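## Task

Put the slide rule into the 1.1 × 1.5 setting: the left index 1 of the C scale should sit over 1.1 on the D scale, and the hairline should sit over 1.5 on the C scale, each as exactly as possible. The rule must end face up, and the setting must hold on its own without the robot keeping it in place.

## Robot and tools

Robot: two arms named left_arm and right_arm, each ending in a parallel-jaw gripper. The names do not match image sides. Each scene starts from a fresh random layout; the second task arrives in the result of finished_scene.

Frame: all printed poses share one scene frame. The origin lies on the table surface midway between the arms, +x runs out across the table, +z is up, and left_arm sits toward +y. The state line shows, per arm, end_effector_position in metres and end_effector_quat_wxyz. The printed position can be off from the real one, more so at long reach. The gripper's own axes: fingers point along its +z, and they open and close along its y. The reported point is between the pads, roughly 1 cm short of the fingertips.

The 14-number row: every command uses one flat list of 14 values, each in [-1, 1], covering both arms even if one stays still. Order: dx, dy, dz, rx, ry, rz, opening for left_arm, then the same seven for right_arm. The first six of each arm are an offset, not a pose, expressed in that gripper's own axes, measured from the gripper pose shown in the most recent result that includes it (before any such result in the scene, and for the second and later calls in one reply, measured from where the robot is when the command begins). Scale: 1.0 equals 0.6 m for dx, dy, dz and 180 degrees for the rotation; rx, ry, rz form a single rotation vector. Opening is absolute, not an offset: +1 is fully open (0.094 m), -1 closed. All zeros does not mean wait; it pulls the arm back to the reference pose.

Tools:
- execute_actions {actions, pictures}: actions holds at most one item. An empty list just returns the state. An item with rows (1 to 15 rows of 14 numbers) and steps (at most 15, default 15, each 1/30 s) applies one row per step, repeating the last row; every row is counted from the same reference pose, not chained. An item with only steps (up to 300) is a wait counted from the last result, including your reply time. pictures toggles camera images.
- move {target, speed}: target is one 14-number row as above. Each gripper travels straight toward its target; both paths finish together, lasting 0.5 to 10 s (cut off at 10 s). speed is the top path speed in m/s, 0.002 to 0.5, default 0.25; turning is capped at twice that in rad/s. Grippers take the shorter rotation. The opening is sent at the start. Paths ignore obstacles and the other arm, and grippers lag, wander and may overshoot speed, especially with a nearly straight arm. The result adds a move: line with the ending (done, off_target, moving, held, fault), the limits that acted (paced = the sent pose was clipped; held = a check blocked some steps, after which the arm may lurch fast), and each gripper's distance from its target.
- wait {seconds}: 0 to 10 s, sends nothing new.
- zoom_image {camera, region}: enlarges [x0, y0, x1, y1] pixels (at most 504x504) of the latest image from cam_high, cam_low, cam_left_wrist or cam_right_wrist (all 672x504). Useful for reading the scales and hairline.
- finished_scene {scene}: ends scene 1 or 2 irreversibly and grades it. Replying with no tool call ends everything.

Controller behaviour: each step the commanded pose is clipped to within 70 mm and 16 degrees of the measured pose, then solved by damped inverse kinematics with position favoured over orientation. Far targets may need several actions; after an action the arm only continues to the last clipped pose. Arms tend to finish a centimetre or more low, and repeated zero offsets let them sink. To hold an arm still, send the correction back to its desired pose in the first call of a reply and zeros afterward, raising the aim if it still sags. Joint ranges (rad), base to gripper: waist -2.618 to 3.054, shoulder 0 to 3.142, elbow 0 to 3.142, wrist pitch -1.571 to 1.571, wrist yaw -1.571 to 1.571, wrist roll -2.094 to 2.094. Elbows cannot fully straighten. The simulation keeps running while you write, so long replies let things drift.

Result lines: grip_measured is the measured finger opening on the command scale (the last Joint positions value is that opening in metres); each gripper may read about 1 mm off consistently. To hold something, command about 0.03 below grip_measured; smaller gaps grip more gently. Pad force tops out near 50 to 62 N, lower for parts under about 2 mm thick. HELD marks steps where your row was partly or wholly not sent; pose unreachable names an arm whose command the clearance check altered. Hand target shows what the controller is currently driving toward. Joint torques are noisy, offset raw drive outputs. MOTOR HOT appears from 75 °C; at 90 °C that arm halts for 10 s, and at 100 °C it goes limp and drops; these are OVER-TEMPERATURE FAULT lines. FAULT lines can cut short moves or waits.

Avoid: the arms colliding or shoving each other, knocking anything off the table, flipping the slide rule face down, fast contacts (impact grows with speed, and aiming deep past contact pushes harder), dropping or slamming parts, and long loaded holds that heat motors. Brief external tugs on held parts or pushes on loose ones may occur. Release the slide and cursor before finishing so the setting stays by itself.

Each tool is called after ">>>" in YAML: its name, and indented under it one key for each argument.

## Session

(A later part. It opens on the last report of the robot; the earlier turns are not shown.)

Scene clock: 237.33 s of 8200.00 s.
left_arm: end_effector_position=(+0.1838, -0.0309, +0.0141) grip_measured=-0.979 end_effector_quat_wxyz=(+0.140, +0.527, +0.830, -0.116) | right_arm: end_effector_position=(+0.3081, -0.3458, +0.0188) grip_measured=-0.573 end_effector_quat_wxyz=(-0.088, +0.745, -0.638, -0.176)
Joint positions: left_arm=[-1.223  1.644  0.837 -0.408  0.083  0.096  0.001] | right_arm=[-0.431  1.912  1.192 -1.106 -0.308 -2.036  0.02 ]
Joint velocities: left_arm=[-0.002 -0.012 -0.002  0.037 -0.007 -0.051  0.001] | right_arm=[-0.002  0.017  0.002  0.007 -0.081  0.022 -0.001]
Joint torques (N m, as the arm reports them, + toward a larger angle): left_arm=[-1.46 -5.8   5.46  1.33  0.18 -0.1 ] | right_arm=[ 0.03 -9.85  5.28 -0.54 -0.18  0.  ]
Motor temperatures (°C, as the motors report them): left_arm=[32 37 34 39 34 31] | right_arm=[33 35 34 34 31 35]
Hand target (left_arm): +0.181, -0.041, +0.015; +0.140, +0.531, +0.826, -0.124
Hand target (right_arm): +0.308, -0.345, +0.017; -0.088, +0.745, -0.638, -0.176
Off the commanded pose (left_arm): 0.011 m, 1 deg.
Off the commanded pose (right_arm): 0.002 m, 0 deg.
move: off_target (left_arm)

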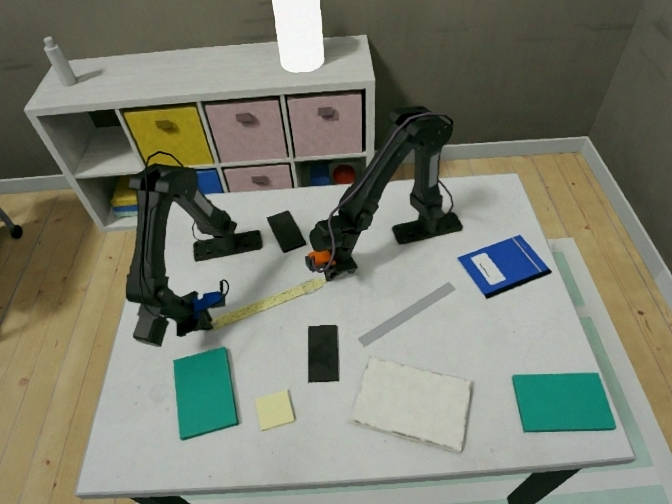

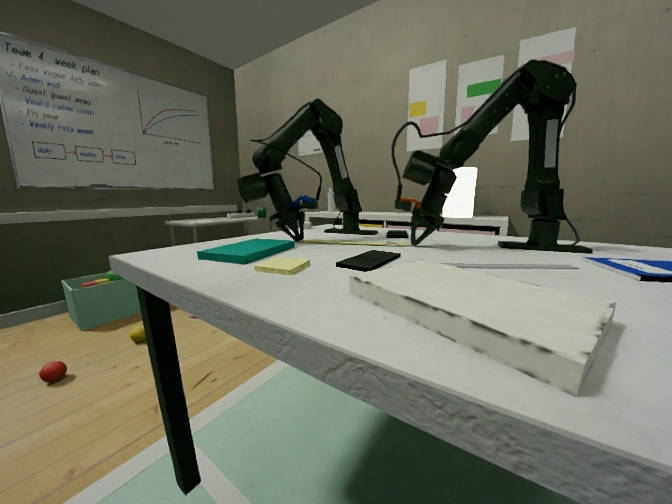

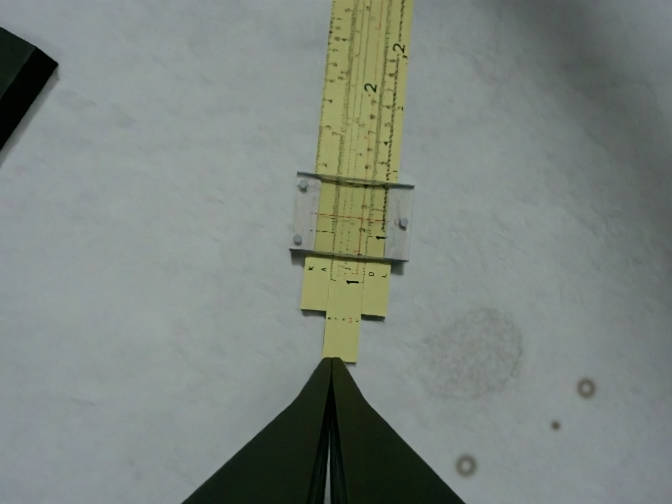

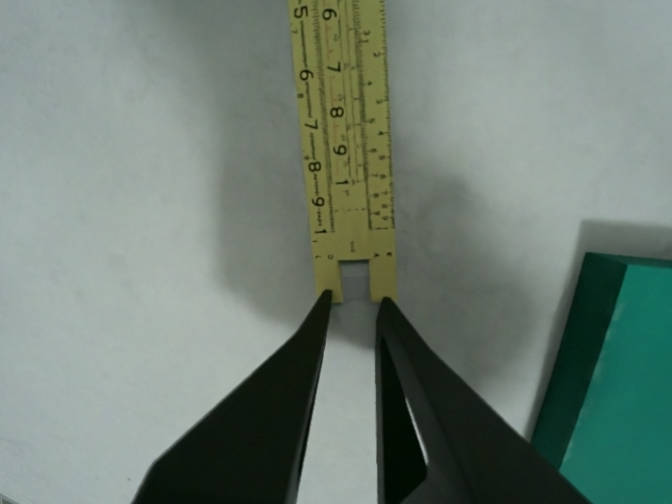

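>>> move:
  target: [-0.03,-0.016,0.012,0,0,0,-1,0,0,0.004,0,0,0,-0.57]
  speed: 0.02

Scene clock: 241.40 s of 8200.00 s.
left_arm: end_effector_position=(+0.1868, -0.0407, +0.0143) grip_measured=-0.979 end_effector_quat_wxyz=(+0.140, +0.522, +0.835, -0.104) | right_arm: end_effector_position=(+0.3081, -0.3458, +0.0188) grip_measured=-0.573 end_effector_quat_wxyz=(-0.088, +0.745, -0.638, -0.176)
Joint positions: left_arm=[-1.245  1.685  0.889 -0.428  0.054  0.066  0.001] | right_arm=[-0.431  1.912  1.192 -1.106 -0.308 -2.036  0.02 ]
Joint velocities: left_arm=[-0.002  0.007  0.002 -0.051 -0.037  0.007  0.001] | right_arm=[ 0.007 -0.002 -0.012 -0.022 -0.051  0.037  0.   ]
Joint torques (N m, as the arm reports them, + toward a larger angle): left_arm=[-1.55 -6.08  5.52  1.36  0.25 -0.04] | right_arm=[ 0.03 -9.55  5.52 -0.46 -0.2   0.01]
Motor temperatures (°C, as the motors report them): left_arm=[32 37 34 39 34 31] | right_arm=[33 35 34 34 31 35]
Hand target (left_arm): +0.183, -0.052, +0.015; +0.140, +0.527, +0.830, -0.116
Hand target (right_arm): +0.308, -0.345, +0.017; -0.088, +0.745, -0.638, -0.176
Off the commanded pose (left_arm): 0.012 m, 1 deg.
Off the commanded pose (right_arm): 0.002 m, 0 deg.
move: off_target (left_arm)

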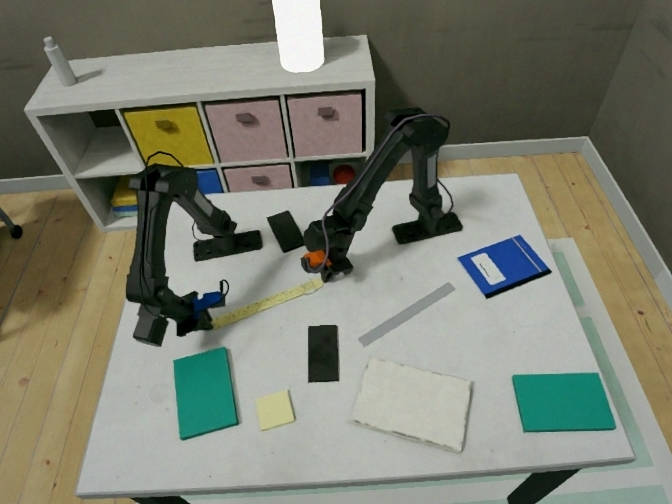

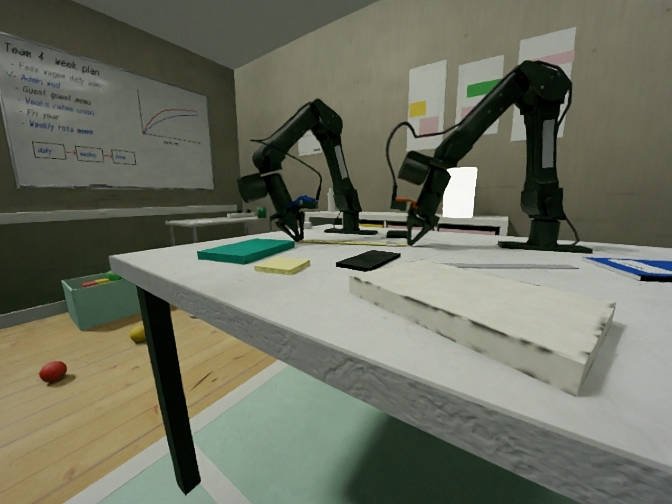

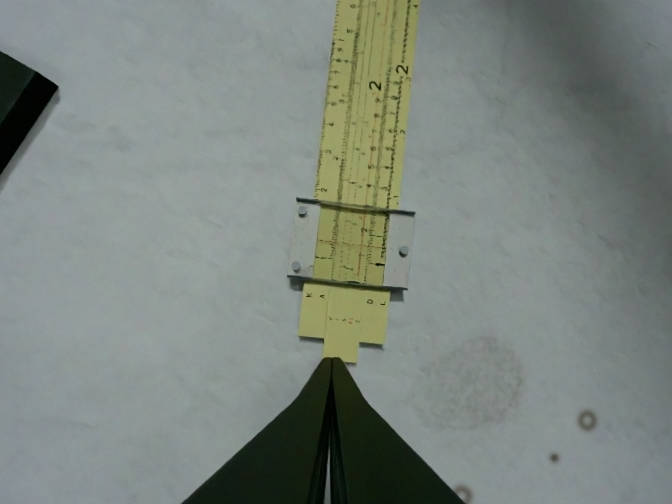

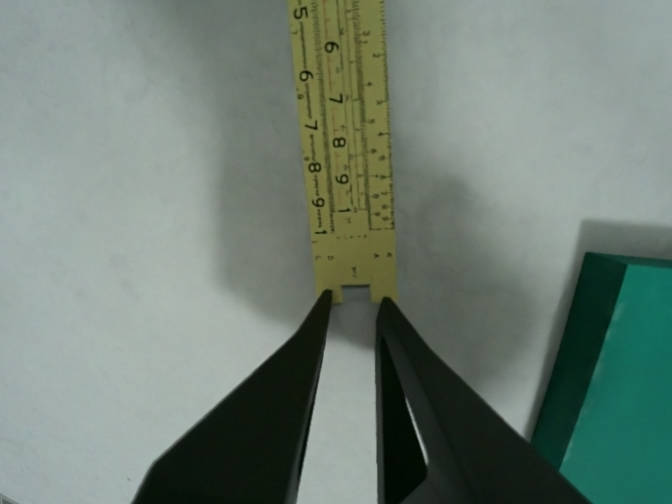

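>>> move:
  target: [0.018,-0.012,-0.006,0,0,0,-1,0,0,0.004,0,0,0,-0.57]
  speed: 0.03

Scene clock: 243.83 s of 8200.00 s.
left_arm: end_effector_position=(+0.1825, -0.0383, +0.0141) grip_measured=-0.979 end_effector_quat_wxyz=(+0.146, +0.520, +0.835, -0.106) | right_arm: end_effector_position=(+0.3081, -0.3458, +0.0188) grip_measured=-0.573 end_effector_quat_wxyz=(-0.088, +0.745, -0.638, -0.176)
Joint positions: left_arm=[-1.256  1.662  0.858 -0.407  0.048  0.053  0.001] | right_arm=[-0.431  1.912  1.192 -1.106 -0.308 -2.036  0.02 ]
Joint velocities: left_arm=[-0.002  0.002 -0.012 -0.007  0.022 -0.037 -0.001] | right_arm=[-0.012  0.002 -0.012 -0.022 -0.066 -0.037  0.001]
Joint torques (N m, as the arm reports them, + toward a larger angle): left_arm=[-1.15 -9.31  2.5   1.11 -0.01 -0.08] | right_arm=[ 0.15 -9.53  5.68 -0.44 -0.22  0.04]
Motor temperatures (°C, as the motors report them): left_arm=[32 37 34 39 34 31] | right_arm=[33 35 34 34 31 35]
Hand target (left_arm): +0.176, -0.034, +0.014; +0.140, +0.522, +0.835, -0.105
Hand target (right_arm): +0.308, -0.345, +0.017; -0.088, +0.745, -0.638, -0.176
Off the commanded pose (left_arm): 0.009 m, 1 deg.
Off the commanded pose (right_arm): 0.002 m, 0 deg.
move: done

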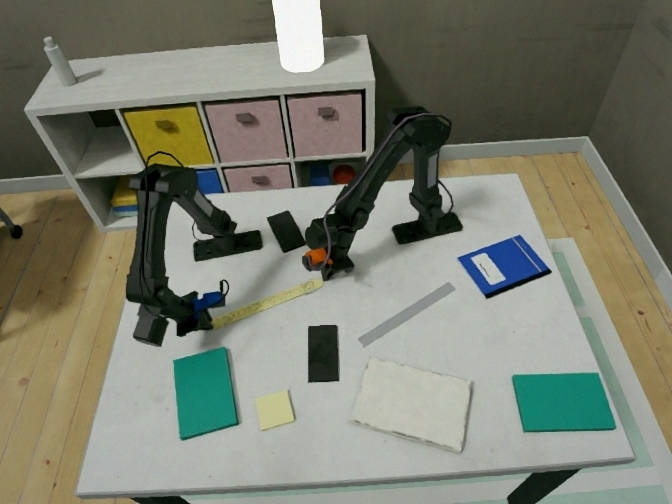

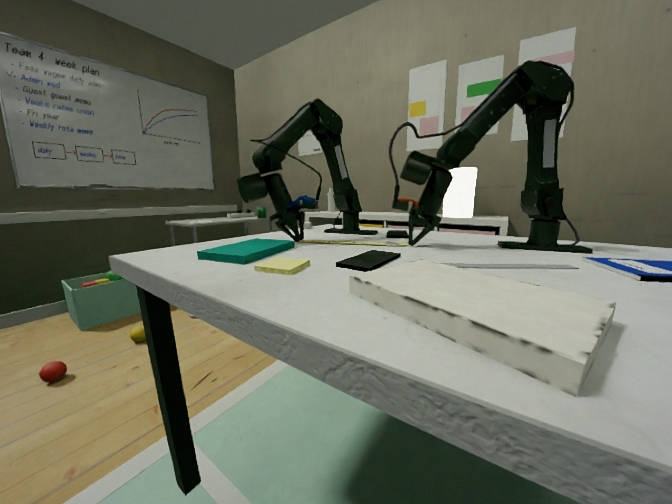

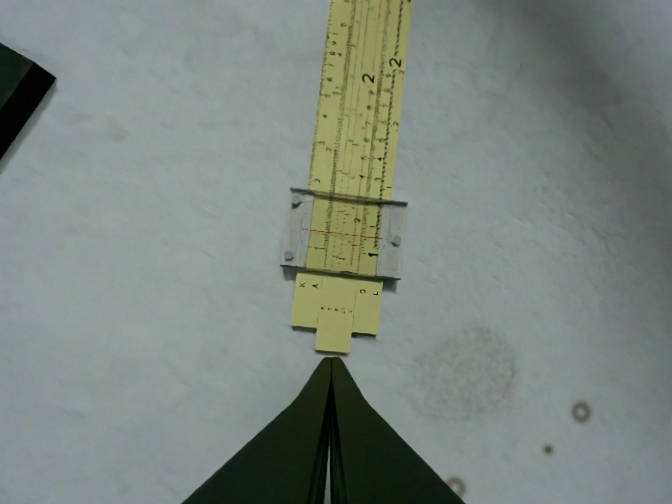

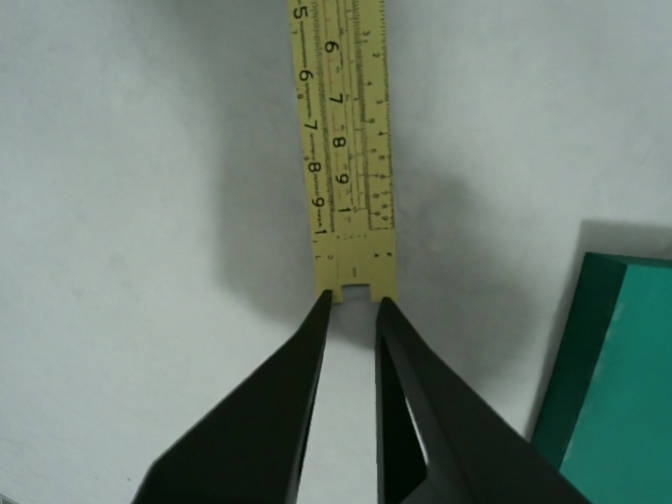

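>>> move:
  target: [-0.038,-0.014,0.015,0,0,0,-1,0,0,0.004,0,0,0,-0.57]
  speed: 0.02

Scene clock: 247.77 s of 8200.00 s.
left_arm: end_effector_position=(+0.1887, -0.0535, +0.0145) grip_measured=-0.979 end_effector_quat_wxyz=(+0.145, +0.516, +0.838, -0.098) | right_arm: end_effector_position=(+0.3081, -0.3458, +0.0188) grip_measured=-0.573 end_effector_quat_wxyz=(-0.088, +0.745, -0.638, -0.176)
Joint positions: left_arm=[-1.273  1.725  0.935 -0.43   0.027  0.03   0.001] | right_arm=[-0.431  1.912  1.192 -1.106 -0.308 -2.036  0.02 ]
Joint velocities: left_arm=[-0.007  0.002 -0.002 -0.037  0.022 -0.051 -0.   ] | right_arm=[ 0.017  0.007 -0.037 -0.007  0.007 -0.037  0.001]
Joint torques (N m, as the arm reports them, + toward a larger angle): left_arm=[-1.5  -6.65  5.32  1.34  0.12 -0.09] | right_arm=[ 0.28 -9.46  5.11 -0.52 -0.24  0.02]
Motor temperatures (°C, as the motors report them): left_arm=[32 38 34 39 34 31] | right_arm=[33 35 34 34 31 35]
Hand target (left_arm): +0.186, -0.064, +0.015; +0.146, +0.520, +0.835, -0.106
Hand target (right_arm): +0.308, -0.345, +0.017; -0.088, +0.745, -0.638, -0.176
Off the commanded pose (left_arm): 0.011 m, 1 deg.
Off the commanded pose (right_arm): 0.002 m, 0 deg.
move: off_target (left_arm)

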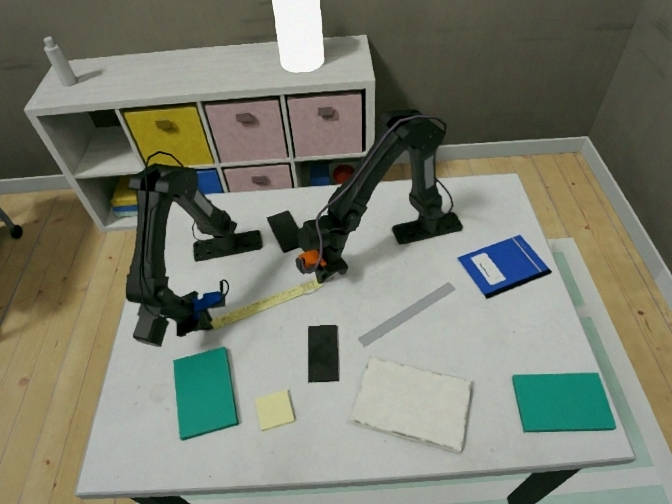

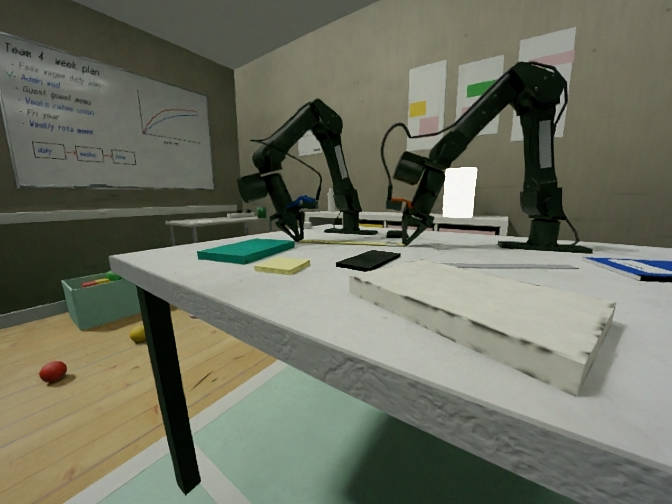

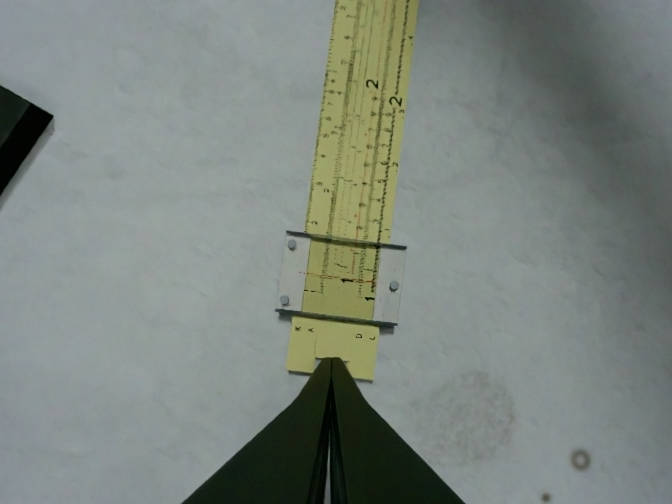

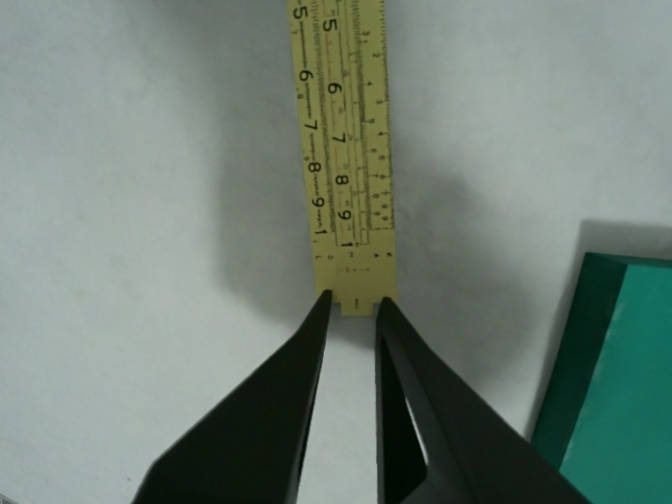

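It entered the groove. Checking the index alignment.

>>> zoom_image:
  camera: "cam_left_wrist"
  region: [270, 200, 420, 390]

Region (270, 200, 420, 390) of cam_left_wrist's 672x504 image, scaled by 2.653, with more detail than that image has; it fills the left 398 columns of this view, and the rest is white.

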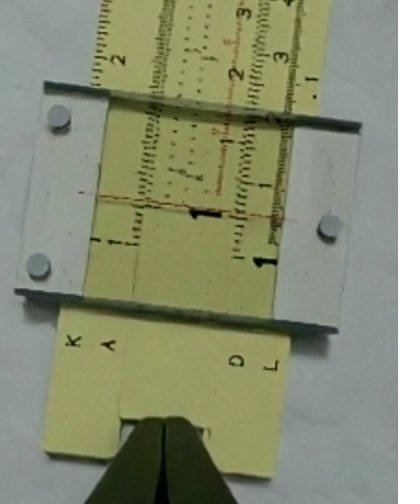

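>>> move:
  target: [-0.019,-0.008,0.008,0,0,0,-1,0,0,0.004,0,0,0,-0.57]
  speed: 0.01

>>> zoom_image:
  camera: "cam_left_wrist"
  region: [270, 200, 420, 390]

Scene clock: 263.97 s of 8200.00 s.
left_arm: end_effector_position=(+0.1896, -0.0554, +0.0147) grip_measured=-0.979 end_effector_quat_wxyz=(+0.139, +0.514, +0.841, -0.092) | right_arm: end_effector_position=(+0.3081, -0.3458, +0.0188) grip_measured=-0.573 end_effector_quat_wxyz=(-0.088, +0.745, -0.638, -0.176)
Joint positions: left_arm=[-1.276  1.742  0.964 -0.458  0.021  0.021  0.001] | right_arm=[-0.431  1.912  1.192 -1.106 -0.308 -2.036  0.02 ]
Joint velocities: left_arm=[-0.007 -0.017  0.002  0.007 -0.081 -0.007 -0.001] | right_arm=[ 0.017  0.002 -0.007 -0.022  0.007 -0.022  0.   ]
Joint torques (N m, as the arm reports them, + toward a larger angle): left_arm=[-1.18 -6.51  5.47  1.46  0.05 -0.1 ] | right_arm=[ 0.3  -9.45  5.47 -0.45 -0.24 -0.02]
Motor temperatures (°C, as the motors report them): left_arm=[32 38 35 39 34 31] | right_arm=[33 35 34 34 31 35]
Hand target (left_arm): +0.190, -0.066, +0.015; +0.145, +0.516, +0.838, -0.098
Hand target (right_arm): +0.308, -0.345, +0.017; -0.088, +0.745, -0.638, -0.176
Off the commanded pose (left_arm): 0.011 m, 1 deg.
Off the commanded pose (right_arm): 0.002 m, 0 deg.
After step 90, 11.67 s passed at rest.
move: off_target (left_arm)

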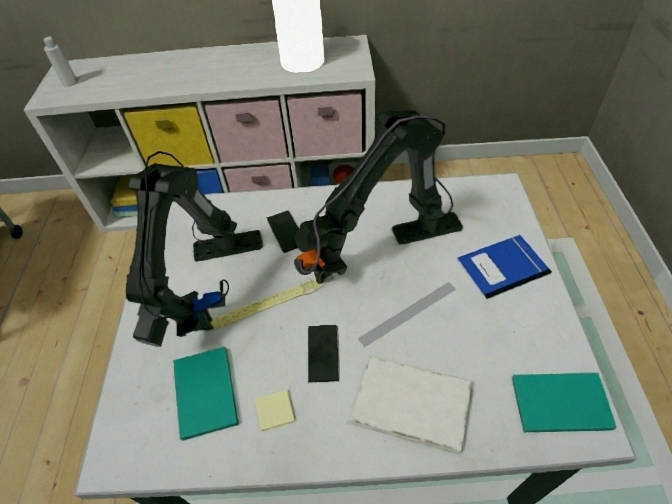

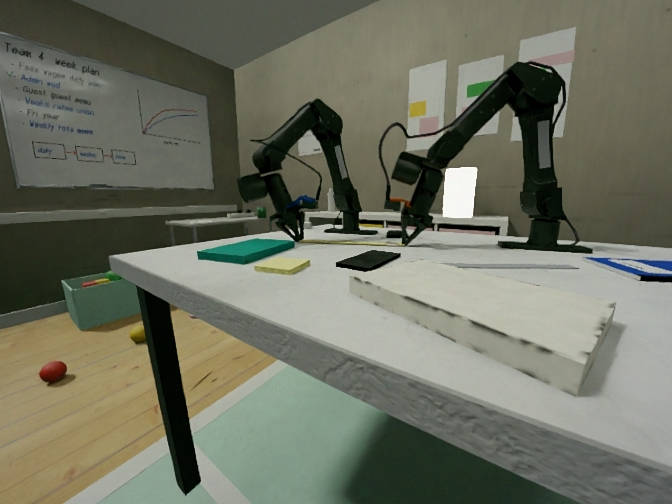

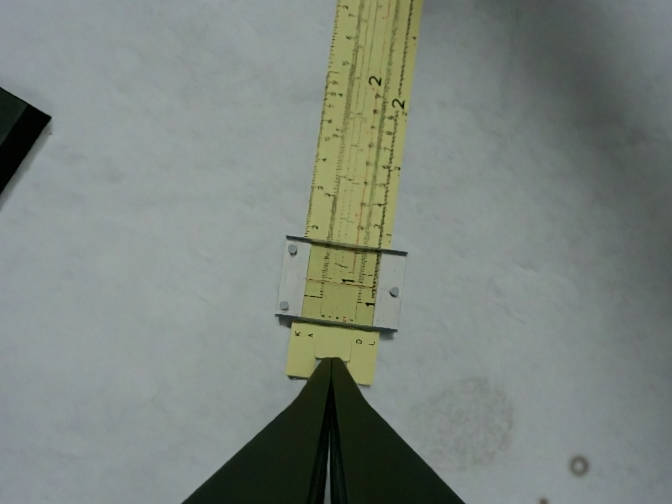

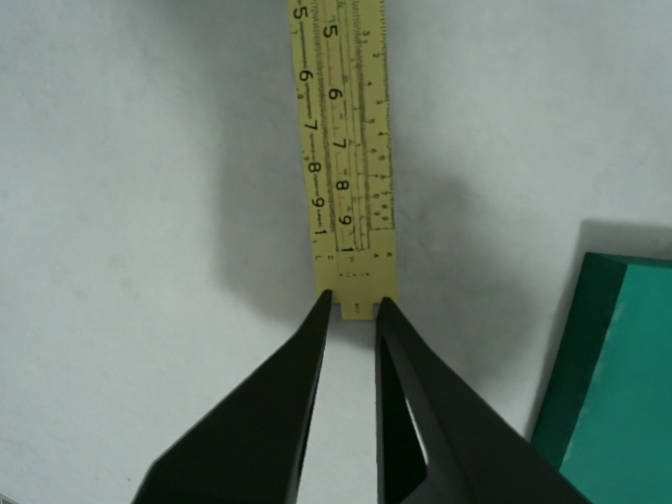

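Region (270, 200, 420, 390) of cam_left_wrist's 672x504 image, scaled by 2.653, with more detail than that image has; it fills the left 398 columns of this view, and the rest is white.

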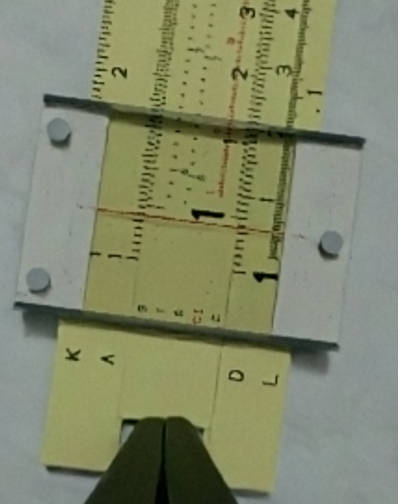

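>>> move:
  target: [-0.0205,-0.008,0.0087,0,0,0,-1,0,0,0.004,0,0,0,-0.57]
  speed: 0.01

>>> zoom_image:
  camera: "cam_left_wrist"
  region: [300, 220, 410, 340]

Scene clock: 270.53 s of 8200.00 s.
left_arm: end_effector_position=(+0.1899, -0.0562, +0.0149) grip_measured=-0.979 end_effector_quat_wxyz=(+0.129, +0.512, +0.845, -0.085) | right_arm: end_effector_position=(+0.3081, -0.3458, +0.0188) grip_measured=-0.573 end_effector_quat_wxyz=(-0.088, +0.745, -0.638, -0.176)
Joint positions: left_arm=[-1.279  1.762  0.997 -0.498  0.016  0.013  0.001] | right_arm=[-0.431  1.912  1.192 -1.106 -0.308 -2.036  0.02 ]
Joint velocities: left_arm=[ 0.012  0.007 -0.002  0.007 -0.081 -0.007 -0.   ] | right_arm=[-0.017 -0.012 -0.007 -0.007 -0.066 -0.037  0.001]
Joint torques (N m, as the arm reports them, + toward a larger angle): left_arm=[-1.27 -6.54  5.35  1.52  0.03 -0.09] | right_arm=[ 0.16 -9.68  5.5  -0.46 -0.15  0.01]
Motor temperatures (°C, as the motors report them): left_arm=[32 38 35 39 34 31] | right_arm=[33 35 34 34 31 35]
Hand target (left_arm): +0.191, -0.069, +0.014; +0.139, +0.514, +0.841, -0.092
Hand target (right_arm): +0.308, -0.345, +0.017; -0.088, +0.745, -0.638, -0.176
Off the commanded pose (left_arm): 0.013 m, 2 deg.
Off the commanded pose (right_arm): 0.002 m, 0 deg.
After step 90, 1.93 s passed at rest.
move: off_target (left_arm)

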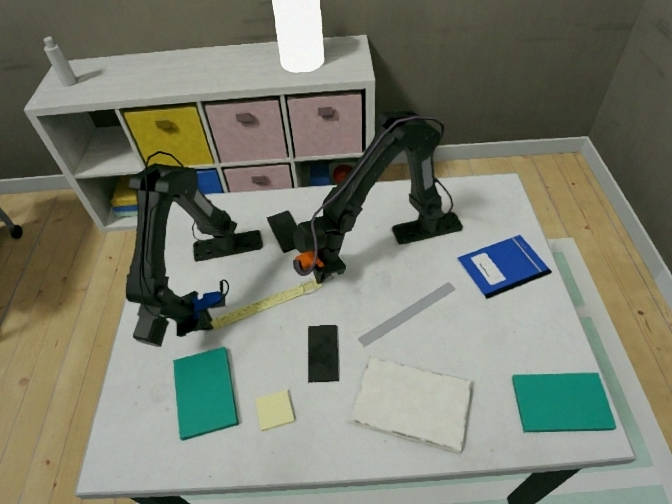

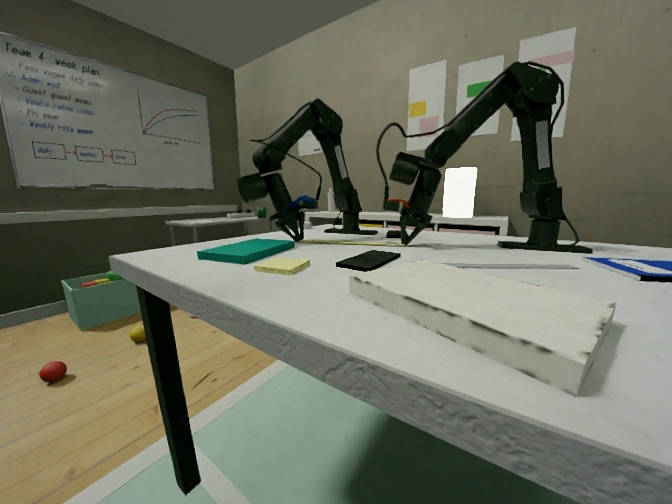

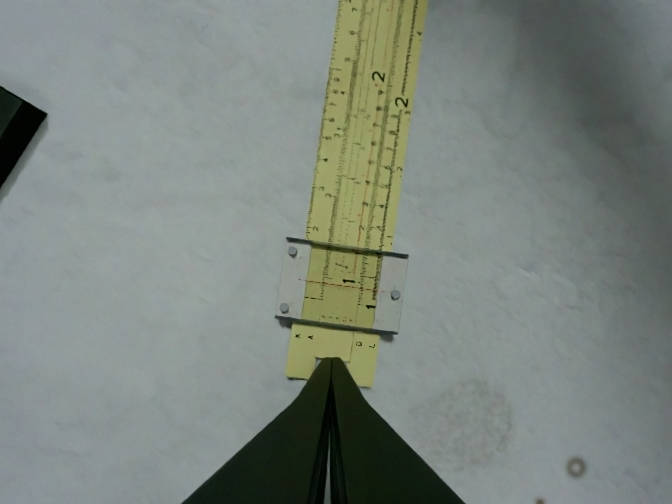

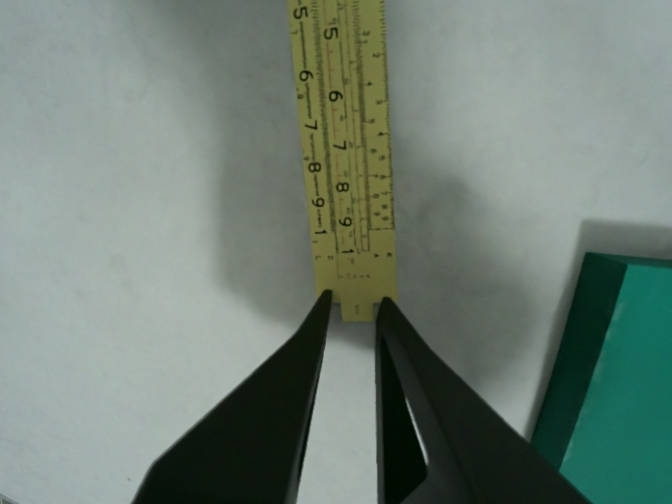

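Region (300, 220, 410, 340) of cam_left_wrist's 672x504 image, scaled by 4.200, with more detail than that image has; it fills the left 462 columns of this view, and the rest is white.

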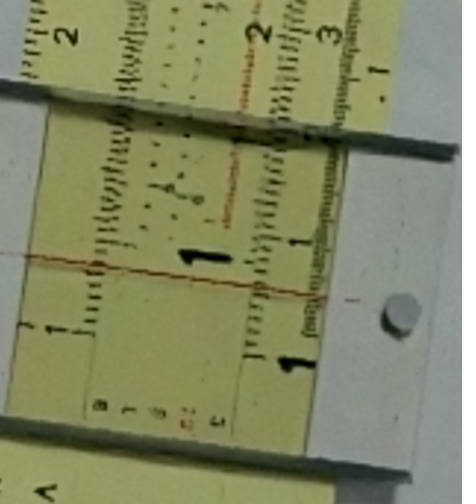

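>>> move:
  target: [-0.0225,-0.008,0.009,0,-0.012,0,-1,0,0,0.004,0,0,0,-0.57]
  speed: 0.01

>>> zoom_image:
  camera: "cam_left_wrist"
  region: [300, 220, 410, 340]

Scene clock: 281.27 s of 8200.00 s.
left_arm: end_effector_position=(+0.1900, -0.0562, +0.0150) grip_measured=-0.979 end_effector_quat_wxyz=(+0.128, +0.509, +0.847, -0.085) | right_arm: end_effector_position=(+0.3081, -0.3458, +0.0188) grip_measured=-0.573 end_effector_quat_wxyz=(-0.088, +0.745, -0.638, -0.176)
Joint positions: left_arm=[-1.279  1.762  0.998 -0.498  0.015  0.004  0.001] | right_arm=[-0.431  1.912  1.192 -1.106 -0.308 -2.036  0.02 ]
Joint velocities: left_arm=[ 0.002  0.002 -0.002 -0.022  0.051 -0.022 -0.001] | right_arm=[ 0.017  0.007 -0.002 -0.007  0.051  0.037 -0.   ]
Joint torques (N m, as the arm reports them, + toward a larger angle): left_arm=[-1.46 -6.74  4.94  1.61 -0.05 -0.1 ] | right_arm=[ 0.34 -9.63  5.41 -0.49 -0.15 -0.02]
Motor temperatures (°C, as the motors report them): left_arm=[32 38 35 39 34 31] | right_arm=[33 36 34 34 31 35]
Hand target (left_arm): +0.192, -0.071, +0.015; +0.145, +0.510, +0.842, -0.094
Hand target (right_arm): +0.308, -0.345, +0.017; -0.088, +0.745, -0.638, -0.176
Off the commanded pose (left_arm): 0.015 m, 2 deg.
Off the commanded pose (right_arm): 0.002 m, 0 deg.
After step 90, 5.63 s passed at rest.
move: off_target (left_arm)

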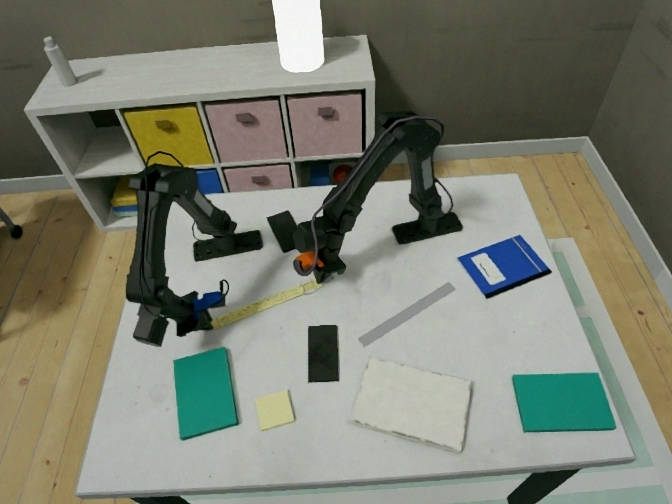

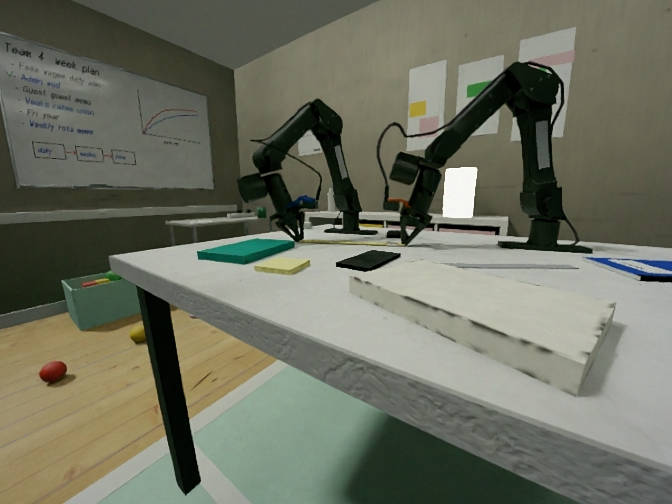

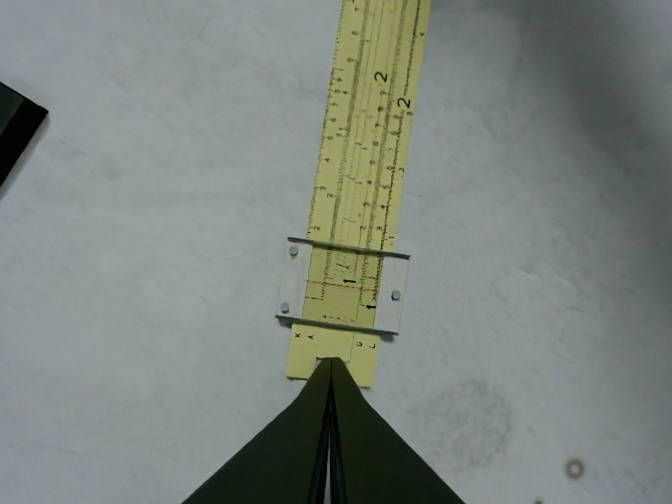

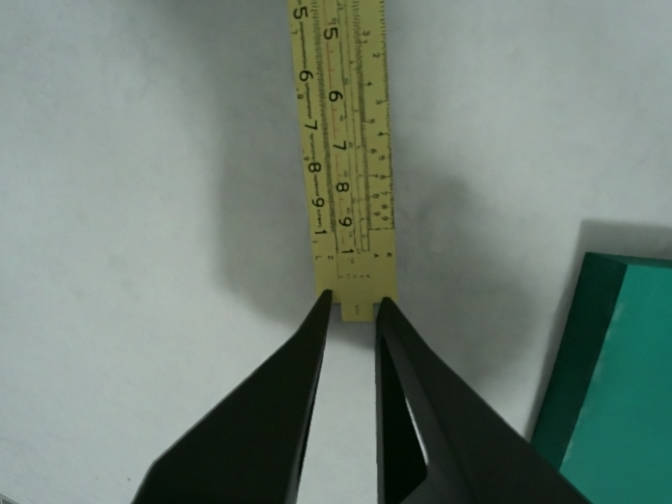

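Region (300, 220, 410, 340) of cam_left_wrist's 672x504 image, scaled by 4.200, with more detail than that image has; it fills the left 462 columns of this view, and the rest is white.

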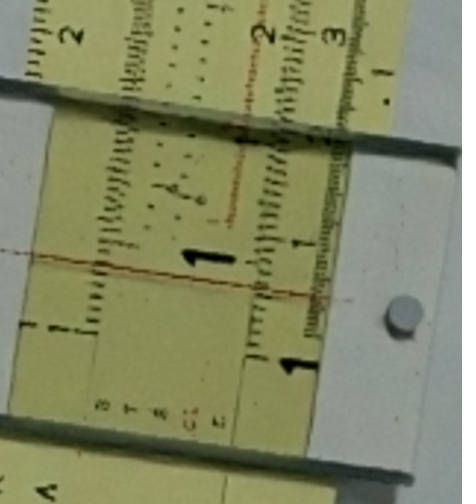

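>>> execute_actions:
  actions:
    - {"rows":[[0.012,0,-0.012,0,0,0,-1,0,0,0.004,0,0,0,-0.57]],"steps":15}

Scene clock: 287.57 s of 8200.00 s.
left_arm: end_effector_position=(+0.1873, -0.0513, +0.0146) grip_measured=-0.979 end_effector_quat_wxyz=(+0.126, +0.509, +0.847, -0.084) | right_arm: end_effector_position=(+0.3081, -0.3458, +0.0188) grip_measured=-0.573 end_effector_quat_wxyz=(-0.088, +0.745, -0.638, -0.176)
Joint positions: left_arm=[-1.279  1.746  0.979 -0.5    0.015  0.004  0.001] | right_arm=[-0.431  1.912  1.192 -1.106 -0.308 -2.036  0.02 ]
Joint velocities: left_arm=[ 0.007 -0.017 -0.007 -0.007 -0.022  0.022 -0.   ] | right_arm=[ 0.002  0.007 -0.002 -0.066 -0.066  0.007 -0.   ]
Joint torques (N m, as the arm reports them, + toward a larger angle): left_arm=[  0.1  -10.64   3.1    1.02   0.02  -0.03] | right_arm=[ 0.11 -9.53  5.29 -0.53 -0.14  0.07]
Motor temperatures (°C, as the motors report them): left_arm=[32 38 35 40 34 31] | right_arm=[33 36 34 34 31 35]
Hand target (left_arm): +0.186, -0.048, +0.019; +0.128, +0.509, +0.847, -0.085
Hand target (right_arm): +0.308, -0.345, +0.017; -0.088, +0.745, -0.638, -0.176
Off the commanded pose (left_arm): 0.006 m, 0 deg.
Off the commanded pose (right_arm): 0.002 m, 0 deg.
Steps of this call (steps 1 to 90: nothing new was sent; then 2.80 s passed at rest; steps 91 to 105: all 15 steps of this action). Readings (end_effector_position):
91: left_arm (+0.1897, -0.0557, +0.0153) | right_arm (+0.3081, -0.3458, +0.0188)
92: left_arm (+0.1890, -0.0544, +0.0153) | right_arm (+0.3081, -0.3458, +0.0188)
94: left_arm (+0.1877, -0.0520, +0.0147) | right_arm (+0.3081, -0.3458, +0.0188)
98: left_arm (+0.1873, -0.0513, +0.0146) | right_arm (+0.3081, -0.3458, +0.0188)
105: the state above

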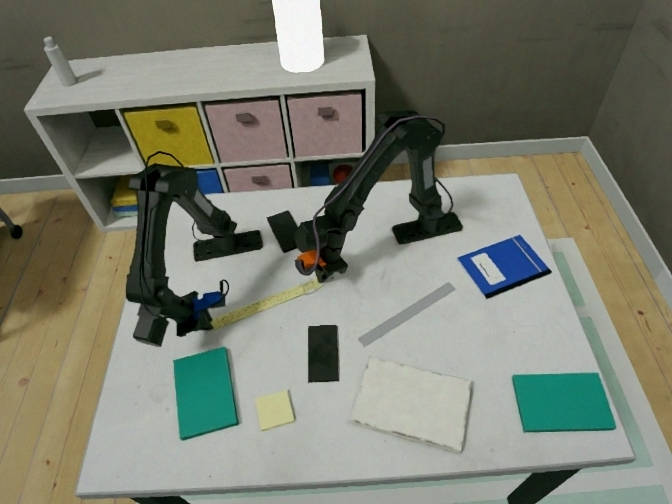

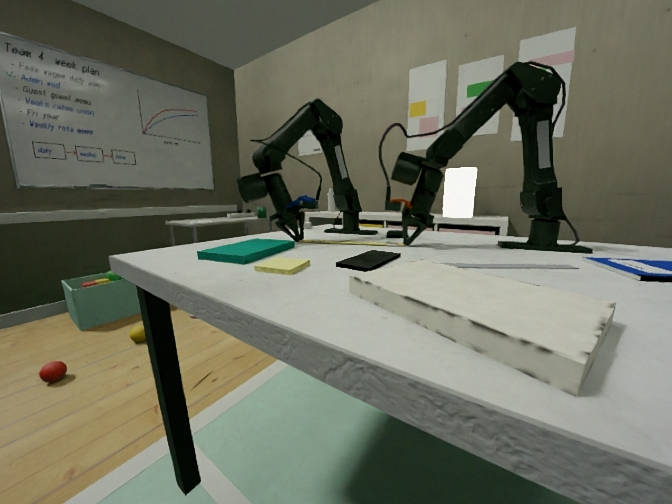

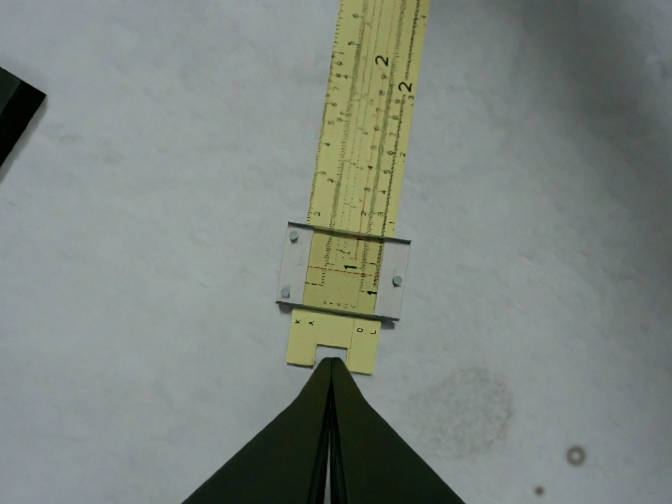

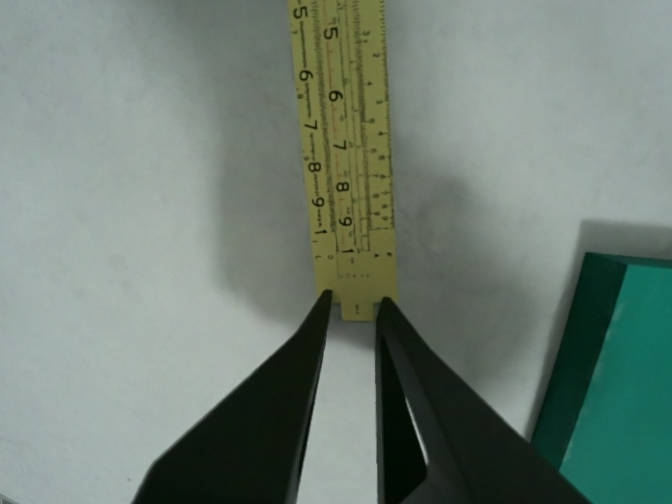

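>>> execute_actions:
  actions:
    - {"rows":[[-0.005,0,-0.013,0,0,0,-1,0,0,0.004,0,0,0,-0.57]],"steps":15}
  pictures: false

Scene clock: 292.23 s of 8200.00 s.
left_arm: end_effector_position=(+0.1872, -0.0511, +0.0145) grip_measured=-0.979 end_effector_quat_wxyz=(+0.126, +0.509, +0.847, -0.083) | right_arm: end_effector_position=(+0.3081, -0.3458, +0.0188) grip_measured=-0.573 end_effector_quat_wxyz=(-0.088, +0.745, -0.638, -0.176)
Joint positions: left_arm=[-1.279  1.746  0.979 -0.501  0.015  0.004  0.001] | right_arm=[-0.431  1.912  1.192 -1.106 -0.308 -2.036  0.02 ]
Joint velocities: left_arm=[-0.007  0.002 -0.012 -0.037  0.022  0.007  0.001] | right_arm=[-0.012  0.012  0.002  0.007 -0.022  0.051  0.   ]
Joint torques (N m, as the arm reports them, + toward a larger angle): left_arm=[ 0.15 -9.76  5.28  0.83  0.04 -0.02] | right_arm=[ 0.4  -9.43  5.31 -0.47 -0.2   0.06]
Motor temperatures (°C, as the motors report them): left_arm=[32 39 35 39 34 31] | right_arm=[33 36 34 34 31 35]
Hand target (left_arm): +0.188, -0.052, +0.023; +0.127, +0.509, +0.847, -0.084
Hand target (right_arm): +0.308, -0.345, +0.017; -0.088, +0.745, -0.638, -0.176
Off the commanded pose (left_arm): 0.008 m, 0 deg.
Off the commanded pose (right_arm): 0.002 m, 0 deg.
Steps of this call (steps 1 to 90: nothing new was sent; then 1.17 s passed at rest; steps 91 to 105: all 15 steps of this action). Readings (end_effector_position):
91: left_arm (+0.1873, -0.0511, +0.0145) | right_arm (+0.3081, -0.3458, +0.0188)
92: left_arm (+0.1872, -0.0511, +0.0145) | right_arm (+0.3081, -0.3458, +0.0188)
94: left_arm (+0.1872, -0.0511, +0.0145) | right_arm (+0.3081, -0.3458, +0.0188)
98: left_arm (+0.1872, -0.0511, +0.0145) | right_arm (+0.3081, -0.3458, +0.0188)
105: the state above

>>> move:
  target: [0.03,-0.03,-0.035,0,-0.012,0,-0.55,0,0,0.004,0,0,0,-0.57]
  speed: 0.05

Scene clock: 294.60 s of 8200.00 s.
left_arm: end_effector_position=(+0.1626, -0.0379, +0.0224) grip_measured=-0.552 end_effector_quat_wxyz=(+0.133, +0.508, +0.847, -0.089) | right_arm: end_effector_position=(+0.3081, -0.3458, +0.0188) grip_measured=-0.573 end_effector_quat_wxyz=(-0.088, +0.745, -0.638, -0.176)
Joint positions: left_arm=[-1.332  1.636  0.882 -0.496  0.    -0.048  0.021] | right_arm=[-0.431  1.912  1.192 -1.106 -0.308 -2.036  0.02 ]
Joint velocities: left_arm=[-0.017 -0.002  0.012  0.022  0.037 -0.037 -0.   ] | right_arm=[-0.012  0.007  0.012 -0.007 -0.139  0.051 -0.001]
Joint torques (N m, as the arm reports them, + toward a larger angle): left_arm=[-0.91 -9.86  3.48  1.17 -0.06 -0.11] | right_arm=[ 0.16 -9.47  5.43 -0.46 -0.17  0.09]
Motor temperatures (°C, as the motors report them): left_arm=[32 39 35 39 34 31] | right_arm=[33 36 34 34 31 35]
Hand target (left_arm): +0.161, -0.039, +0.029; +0.142, +0.507, +0.845, -0.093
Hand target (right_arm): +0.308, -0.345, +0.017; -0.088, +0.745, -0.638, -0.176
Off the commanded pose (left_arm): 0.007 m, 1 deg.
Off the commanded pose (right_arm): 0.002 m, 0 deg.
move: done

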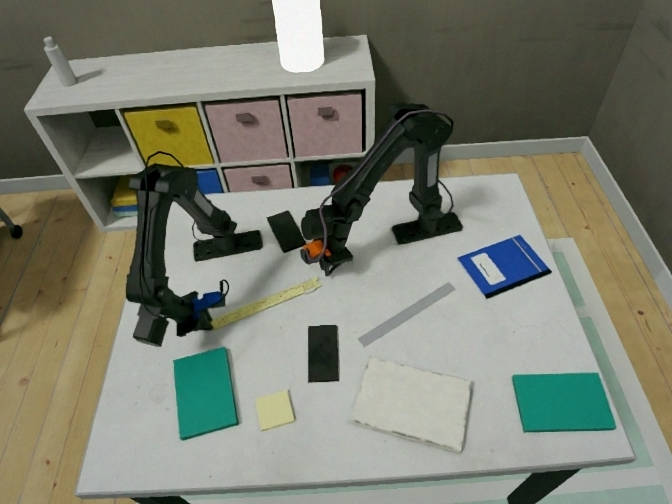

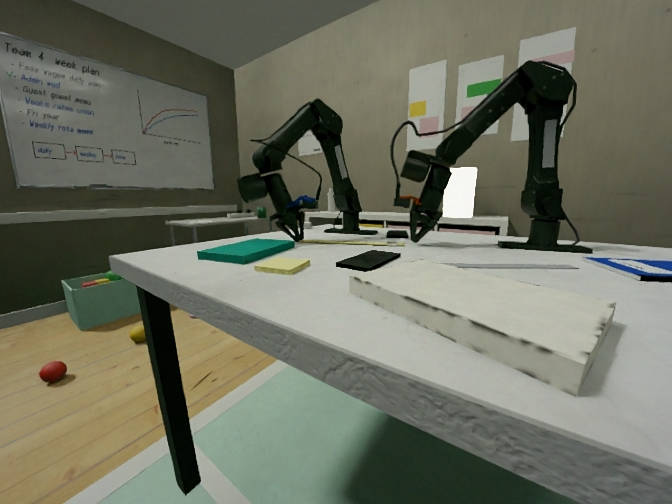

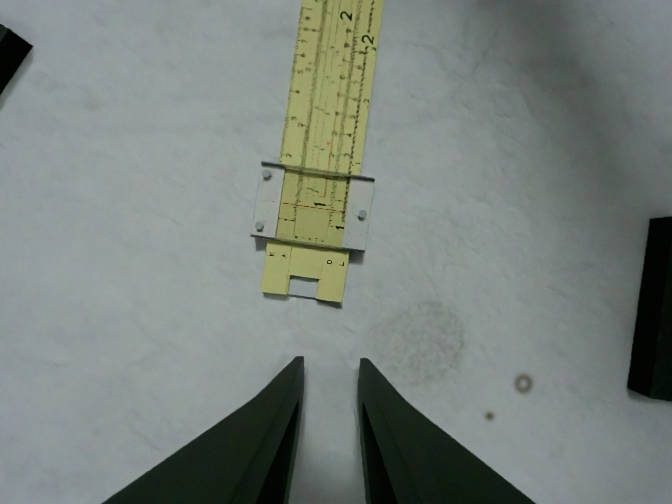

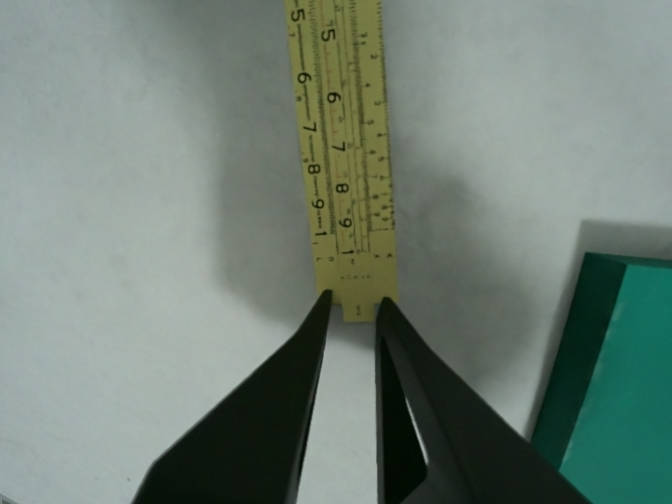

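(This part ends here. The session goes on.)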